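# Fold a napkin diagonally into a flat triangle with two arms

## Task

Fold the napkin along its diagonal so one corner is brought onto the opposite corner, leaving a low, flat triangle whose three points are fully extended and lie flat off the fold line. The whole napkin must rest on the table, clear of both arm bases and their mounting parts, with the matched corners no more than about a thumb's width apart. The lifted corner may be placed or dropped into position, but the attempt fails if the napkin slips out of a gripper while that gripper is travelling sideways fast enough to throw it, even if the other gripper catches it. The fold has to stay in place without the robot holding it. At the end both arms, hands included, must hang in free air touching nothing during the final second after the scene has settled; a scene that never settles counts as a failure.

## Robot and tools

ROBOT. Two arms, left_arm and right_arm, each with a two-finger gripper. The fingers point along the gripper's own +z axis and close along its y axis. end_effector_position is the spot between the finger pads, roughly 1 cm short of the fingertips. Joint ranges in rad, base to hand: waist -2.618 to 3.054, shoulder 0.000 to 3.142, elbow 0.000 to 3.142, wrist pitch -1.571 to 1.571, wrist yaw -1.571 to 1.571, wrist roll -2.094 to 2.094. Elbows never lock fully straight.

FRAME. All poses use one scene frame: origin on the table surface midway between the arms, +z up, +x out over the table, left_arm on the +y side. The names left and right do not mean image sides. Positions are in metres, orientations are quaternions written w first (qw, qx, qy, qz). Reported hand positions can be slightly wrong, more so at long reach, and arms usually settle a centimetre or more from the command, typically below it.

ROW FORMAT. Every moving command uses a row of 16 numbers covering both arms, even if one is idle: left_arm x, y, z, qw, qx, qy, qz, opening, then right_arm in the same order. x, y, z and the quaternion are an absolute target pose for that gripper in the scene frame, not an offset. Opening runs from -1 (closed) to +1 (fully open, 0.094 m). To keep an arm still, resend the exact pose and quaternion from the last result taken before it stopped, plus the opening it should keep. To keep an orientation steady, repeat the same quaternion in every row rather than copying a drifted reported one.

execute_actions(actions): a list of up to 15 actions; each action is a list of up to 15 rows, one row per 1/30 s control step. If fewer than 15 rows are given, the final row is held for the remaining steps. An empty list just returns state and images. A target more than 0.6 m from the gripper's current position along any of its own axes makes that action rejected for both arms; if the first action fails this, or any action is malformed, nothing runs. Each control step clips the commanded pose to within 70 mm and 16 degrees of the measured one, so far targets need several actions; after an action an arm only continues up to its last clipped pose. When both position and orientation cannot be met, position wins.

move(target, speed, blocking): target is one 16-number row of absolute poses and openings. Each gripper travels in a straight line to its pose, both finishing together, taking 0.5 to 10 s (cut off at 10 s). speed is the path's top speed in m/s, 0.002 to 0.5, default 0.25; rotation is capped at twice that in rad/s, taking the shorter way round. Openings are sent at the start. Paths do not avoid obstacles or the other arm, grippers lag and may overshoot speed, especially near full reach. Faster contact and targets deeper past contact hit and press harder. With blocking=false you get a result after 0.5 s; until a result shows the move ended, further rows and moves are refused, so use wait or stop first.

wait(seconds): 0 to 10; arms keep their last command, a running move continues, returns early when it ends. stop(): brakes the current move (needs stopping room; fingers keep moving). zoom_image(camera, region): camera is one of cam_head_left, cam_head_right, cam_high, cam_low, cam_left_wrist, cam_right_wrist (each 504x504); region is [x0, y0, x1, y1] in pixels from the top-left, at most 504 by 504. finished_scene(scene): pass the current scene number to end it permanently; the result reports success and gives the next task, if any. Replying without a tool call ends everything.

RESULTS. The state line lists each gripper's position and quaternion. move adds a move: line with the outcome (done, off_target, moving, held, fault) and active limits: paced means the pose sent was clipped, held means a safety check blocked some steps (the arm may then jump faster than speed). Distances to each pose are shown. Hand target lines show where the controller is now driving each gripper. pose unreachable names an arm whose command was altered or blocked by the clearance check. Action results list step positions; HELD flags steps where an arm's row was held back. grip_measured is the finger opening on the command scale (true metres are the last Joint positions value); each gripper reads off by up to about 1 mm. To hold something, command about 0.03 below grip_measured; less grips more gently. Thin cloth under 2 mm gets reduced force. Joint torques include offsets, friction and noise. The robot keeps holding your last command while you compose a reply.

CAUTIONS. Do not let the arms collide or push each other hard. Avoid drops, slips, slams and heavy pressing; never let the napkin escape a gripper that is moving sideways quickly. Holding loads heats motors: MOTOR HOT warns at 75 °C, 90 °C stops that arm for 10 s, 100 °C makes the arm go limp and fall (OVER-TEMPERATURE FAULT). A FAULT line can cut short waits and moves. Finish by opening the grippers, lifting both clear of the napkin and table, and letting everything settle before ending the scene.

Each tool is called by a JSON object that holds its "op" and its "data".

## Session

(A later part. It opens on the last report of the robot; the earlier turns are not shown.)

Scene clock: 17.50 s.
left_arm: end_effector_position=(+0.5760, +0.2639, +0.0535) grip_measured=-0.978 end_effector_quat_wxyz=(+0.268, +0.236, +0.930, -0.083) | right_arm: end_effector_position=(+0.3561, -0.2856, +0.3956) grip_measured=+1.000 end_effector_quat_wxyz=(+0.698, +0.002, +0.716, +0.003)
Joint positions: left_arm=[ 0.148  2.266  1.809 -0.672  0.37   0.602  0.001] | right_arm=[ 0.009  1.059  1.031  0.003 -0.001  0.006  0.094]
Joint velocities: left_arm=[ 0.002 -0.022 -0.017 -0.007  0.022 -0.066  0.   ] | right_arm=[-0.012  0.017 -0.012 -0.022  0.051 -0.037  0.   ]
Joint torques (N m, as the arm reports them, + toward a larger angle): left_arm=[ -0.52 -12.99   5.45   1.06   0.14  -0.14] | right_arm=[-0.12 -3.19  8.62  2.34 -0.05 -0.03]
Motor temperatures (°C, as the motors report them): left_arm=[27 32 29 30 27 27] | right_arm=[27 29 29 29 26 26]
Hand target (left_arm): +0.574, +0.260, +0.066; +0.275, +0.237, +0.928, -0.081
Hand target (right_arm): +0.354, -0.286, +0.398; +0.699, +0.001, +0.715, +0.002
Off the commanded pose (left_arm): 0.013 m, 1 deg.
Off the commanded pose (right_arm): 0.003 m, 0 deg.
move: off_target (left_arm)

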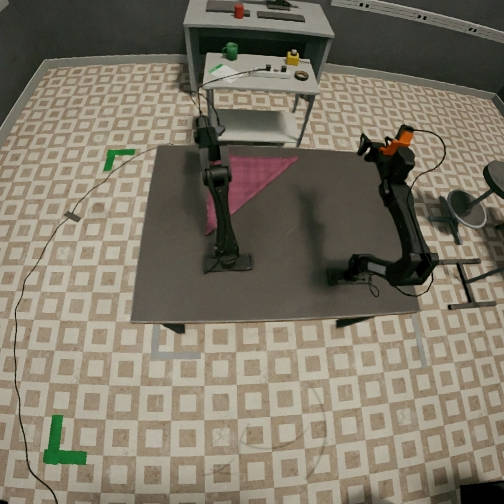

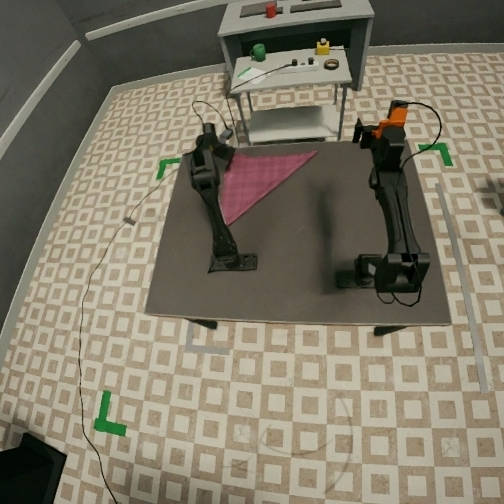

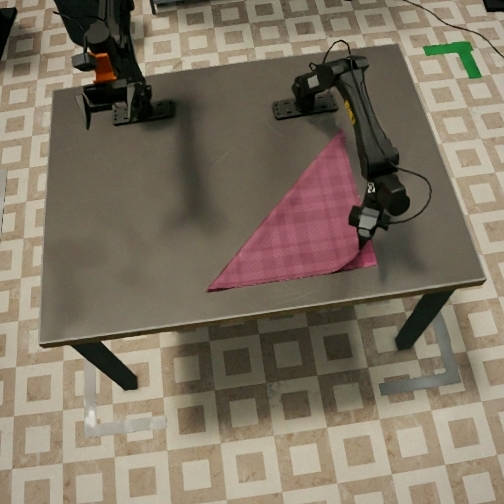

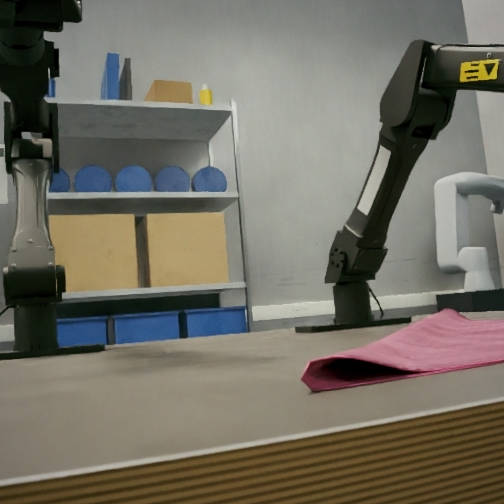

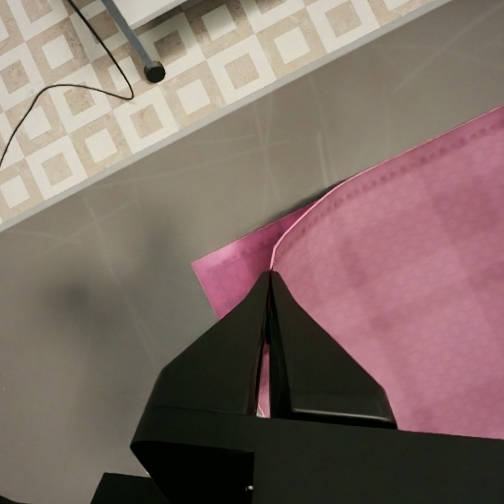

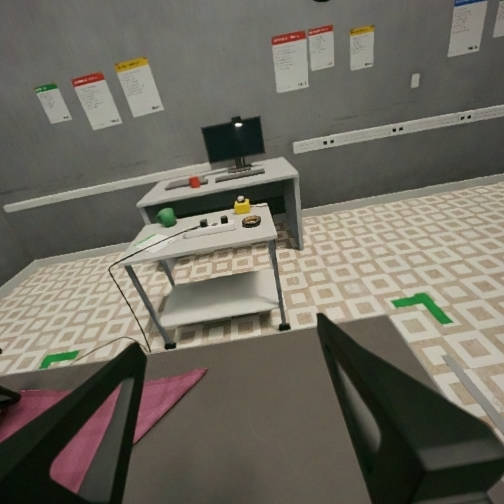

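Back off x slightly, then release and lift.

{"op": "execute_actions", "data": {"actions": [[[0.566,0.262,0.062,0.275,0.237,0.928,-0.081,-1,0.354,-0.286,0.398,0.699,0.001,0.715,0.002,1]],[[0.566,0.262,0.062,0.275,0.237,0.928,-0.081,-1,0.354,-0.286,0.398,0.699,0.001,0.715,0.002,1]],[[0.566,0.262,0.062,0.275,0.237,0.928,-0.081,0.5,0.354,-0.286,0.398,0.699,0.001,0.715,0.002,1]],[[0.566,0.262,0.062,0.275,0.237,0.928,-0.081,0.5,0.354,-0.286,0.398,0.699,0.001,0.715,0.002,1]]]}}

{"op": "move", "data": {"target": [0.55,0.262,0.16,0.275,0.237,0.928,-0.081,0.5,0.354,-0.286,0.398,0.699,0.001,0.715,0.002,1], "speed": 0.1}}

{"op": "zoom_image", "data": {"camera": "cam_high", "region": [190,110,420,310]}}

Scene clock: 21.00 s.
left_arm: end_effector_position=(+0.5648, +0.2619, +0.0467) grip_measured=+0.497 end_effector_quat_wxyz=(+0.259, +0.235, +0.933, -0.087) | right_arm: end_effector_position=(+0.3561, -0.2856, +0.3956) grip_measured=+1.000 end_effector_quat_wxyz=(+0.698, +0.002, +0.716, +0.003)
Joint positions: left_arm=[ 0.148  2.242  1.749 -0.656  0.369  0.601  0.07 ] | right_arm=[ 0.009  1.059  1.031  0.003 -0.001  0.006  0.094]
Joint velocities: left_arm=[-0.017 -0.012 -0.007 -0.007  0.022  0.007 -0.   ] | right_arm=[ 0.002 -0.007 -0.017 -0.022 -0.007  0.007  0.   ]
Joint torques (N m, as the arm reports them, + toward a larger angle): left_arm=[  0.04 -13.13   5.15   1.19   0.2   -0.03] | right_arm=[-0.18 -3.17  8.63  2.34 -0.04 -0.03]
Motor temperatures (°C, as the motors report them): left_arm=[27 33 29 30 27 27] | right_arm=[27 29 29 30 26 26]
Hand target (left_arm): +0.566, +0.262, +0.062; +0.275, +0.237, +0.928, -0.081
Hand target (right_arm): +0.354, -0.286, +0.398; +0.699, +0.001, +0.715, +0.002
Off the commanded pose (left_arm): 0.015 m, 2 deg.
Off the commanded pose (right_arm): 0.003 m, 0 deg.
Step readings (end_effector_position; steps 1 to 15: 1st action; 16 to 30: 2nd action; 31 to 45: 3rd action; 46 to 60: 4th action):
0: left_arm (+0.5760, +0.2640, +0.0535) | right_arm (+0.3561, -0.2856, +0.3956)
1: left_arm (+0.5754, +0.2639, +0.0532) | right_arm (+0.3561, -0.2856, +0.3956)
2: left_arm (+0.5725, +0.2633, +0.0520) | right_arm (+0.3561, -0.2856, +0.3956)
4: left_arm (+0.5671, +0.2623, +0.0493) | right_arm (+0.3561, -0.2856, +0.3956)
8: left_arm (+0.5645, +0.2618, +0.0467) | right_arm (+0.3561, -0.2856, +0.3956)
15: left_arm (+0.5647, +0.2618, +0.0466) | right_arm (+0.3561, -0.2856, +0.3956)
16: left_arm (+0.5647, +0.2618, +0.0466) | right_arm (+0.3561, -0.2856, +0.3956)
17: left_arm (+0.5647, +0.2618, +0.0467) | right_arm (+0.3561, -0.2856, +0.3956)
19: left_arm (+0.5647, +0.2618, +0.0467) | right_arm (+0.3561, -0.2856, +0.3956)
23: left_arm (+0.5647, +0.2618, +0.0467) | right_arm (+0.3561, -0.2856, +0.3956)
30: left_arm (+0.5648, +0.2619, +0.0467) | right_arm (+0.3561, -0.2856, +0.3956)
31: left_arm (+0.5648, +0.2619, +0.0467) | right_arm (+0.3561, -0.2856, +0.3956)
32: left_arm (+0.5648, +0.2619, +0.0467) | right_arm (+0.3561, -0.2856, +0.3956)
34: left_arm (+0.5648, +0.2619, +0.0467) | right_arm (+0.3561, -0.2856, +0.3956)
38: left_arm (+0.5648, +0.2619, +0.0467) | right_arm (+0.3561, -0.2856, +0.3956)
45: left_arm (+0.5648, +0.2619, +0.0467) | right_arm (+0.3561, -0.2856, +0.3956)
46: left_arm (+0.5648, +0.2619, +0.0467) | right_arm (+0.3561, -0.2856, +0.3956)
47: left_arm (+0.5648, +0.2619, +0.0467) | right_arm (+0.3561, -0.2856, +0.3956)
49: left_arm (+0.5648, +0.2619, +0.0467) | right_arm (+0.3561, -0.2856, +0.3956)
53: left_arm (+0.5648, +0.2619, +0.0467) | right_arm (+0.3561, -0.2856, +0.3956)
60: end_effector_position above

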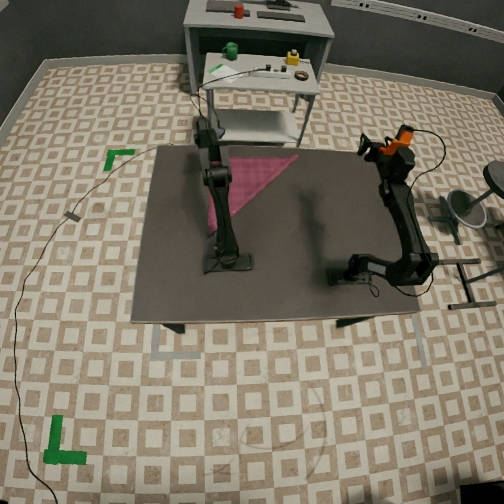

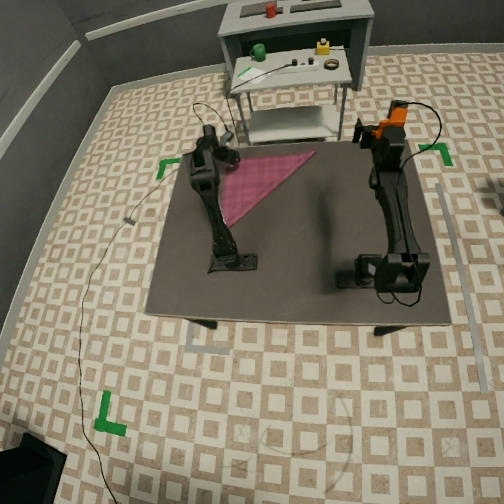

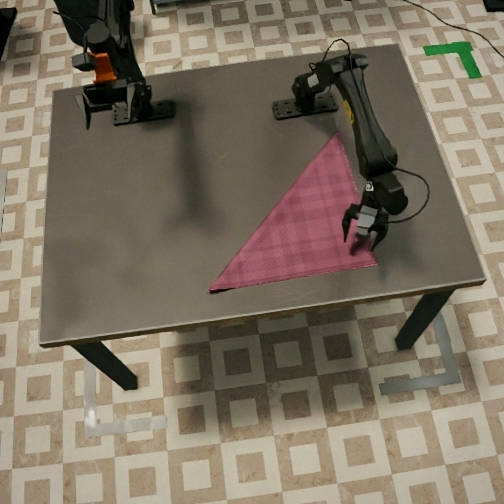

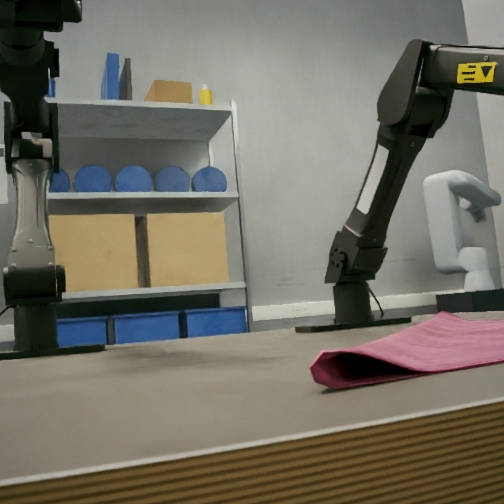

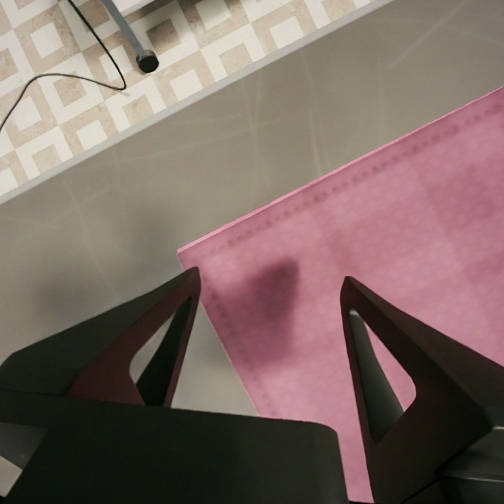

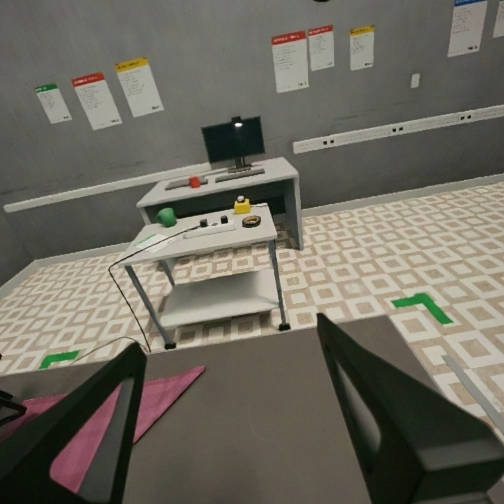

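Scene clock: 22.73 s.
left_arm: end_effector_position=(+0.5504, +0.2591, +0.1369) grip_measured=+0.497 end_effector_quat_wxyz=(+0.253, +0.235, +0.934, -0.089) | right_arm: end_effector_position=(+0.3561, -0.2856, +0.3956) grip_measured=+1.000 end_effector_quat_wxyz=(+0.698, +0.002, +0.716, +0.003)
Joint positions: left_arm=[ 0.148  2.152  1.97  -0.981  0.369  0.604  0.07 ] | right_arm=[ 0.009  1.059  1.031  0.003 -0.001  0.006  0.094]
Joint velocities: left_arm=[ 0.002 -0.012 -0.002 -0.007 -0.081  0.022 -0.   ] | right_arm=[ 0.007  0.002  0.002  0.007 -0.037  0.007  0.   ]
Joint torques (N m, as the arm reports them, + toward a larger angle): left_arm=[  0.69 -11.84   8.23   0.97   0.21   0.02] | right_arm=[-0.13 -3.15  8.63  2.34 -0.05 -0.02]
Motor temperatures (°C, as the motors report them): left_arm=[27 33 29 30 27 27] | right_arm=[27 29 29 30 26 26]
Hand target (left_arm): +0.553, +0.263, +0.160; +0.275, +0.237, +0.928, -0.081
Hand target (right_arm): +0.354, -0.286, +0.398; +0.699, +0.001, +0.715, +0.002
Off the commanded pose (left_arm): 0.023 m, 3 deg.
Off the commanded pose (right_arm): 0.003 m, 0 deg.
move: off_target (left_arm)

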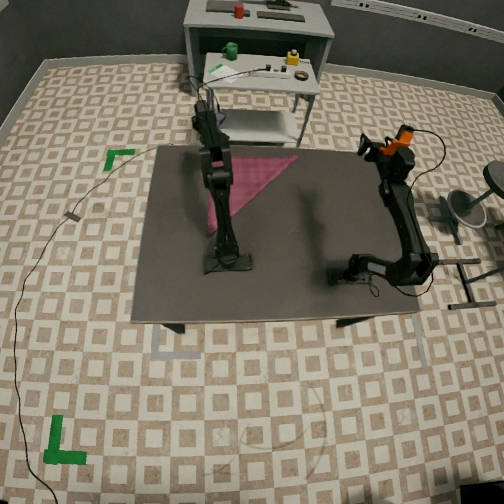

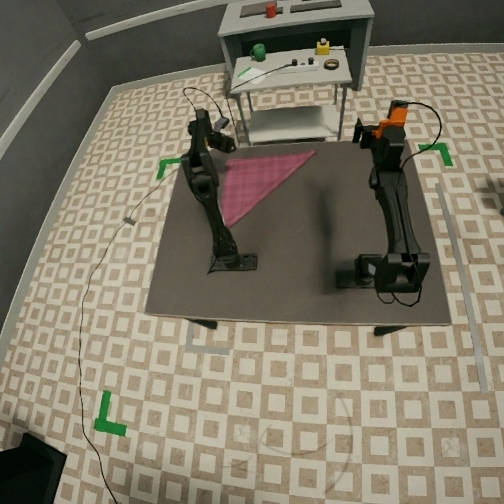

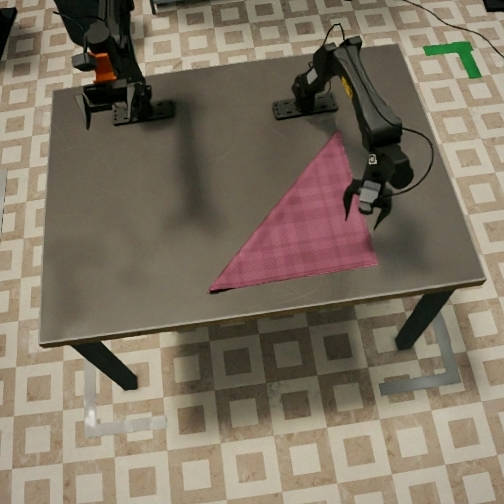

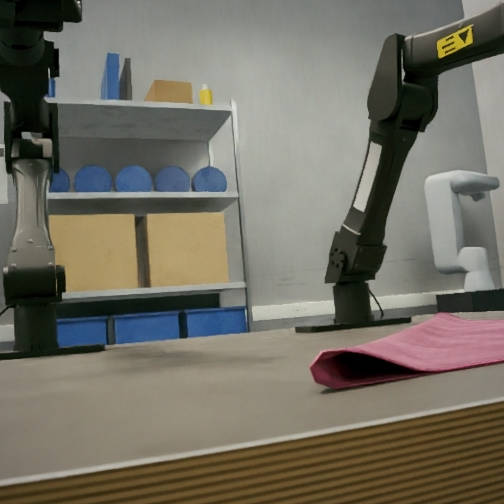

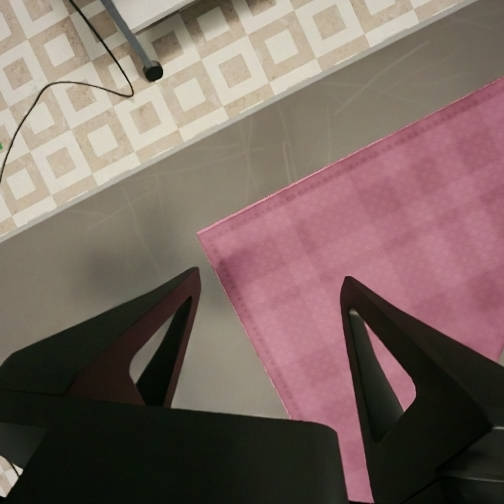

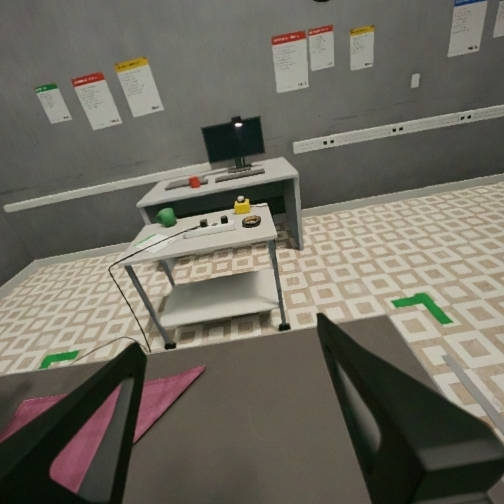

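Region (190, 110, 420, 310) of cam_high's 504x504 image, scaled by 2.191, with more detail than that image has; it fills the top 438 rows of this view, and the rest is white.

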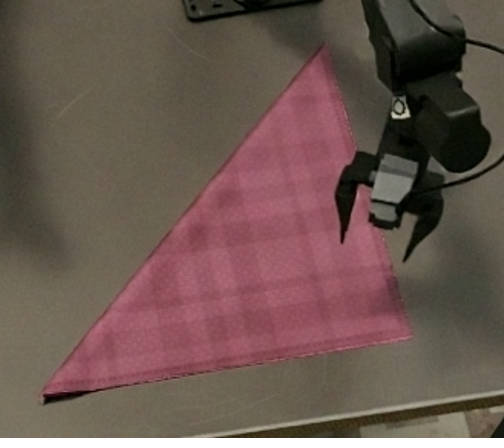

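Matched within a few mm.

{"op": "finished_scene", "data": {"scene": 1}}

The scene is finished: the task was done.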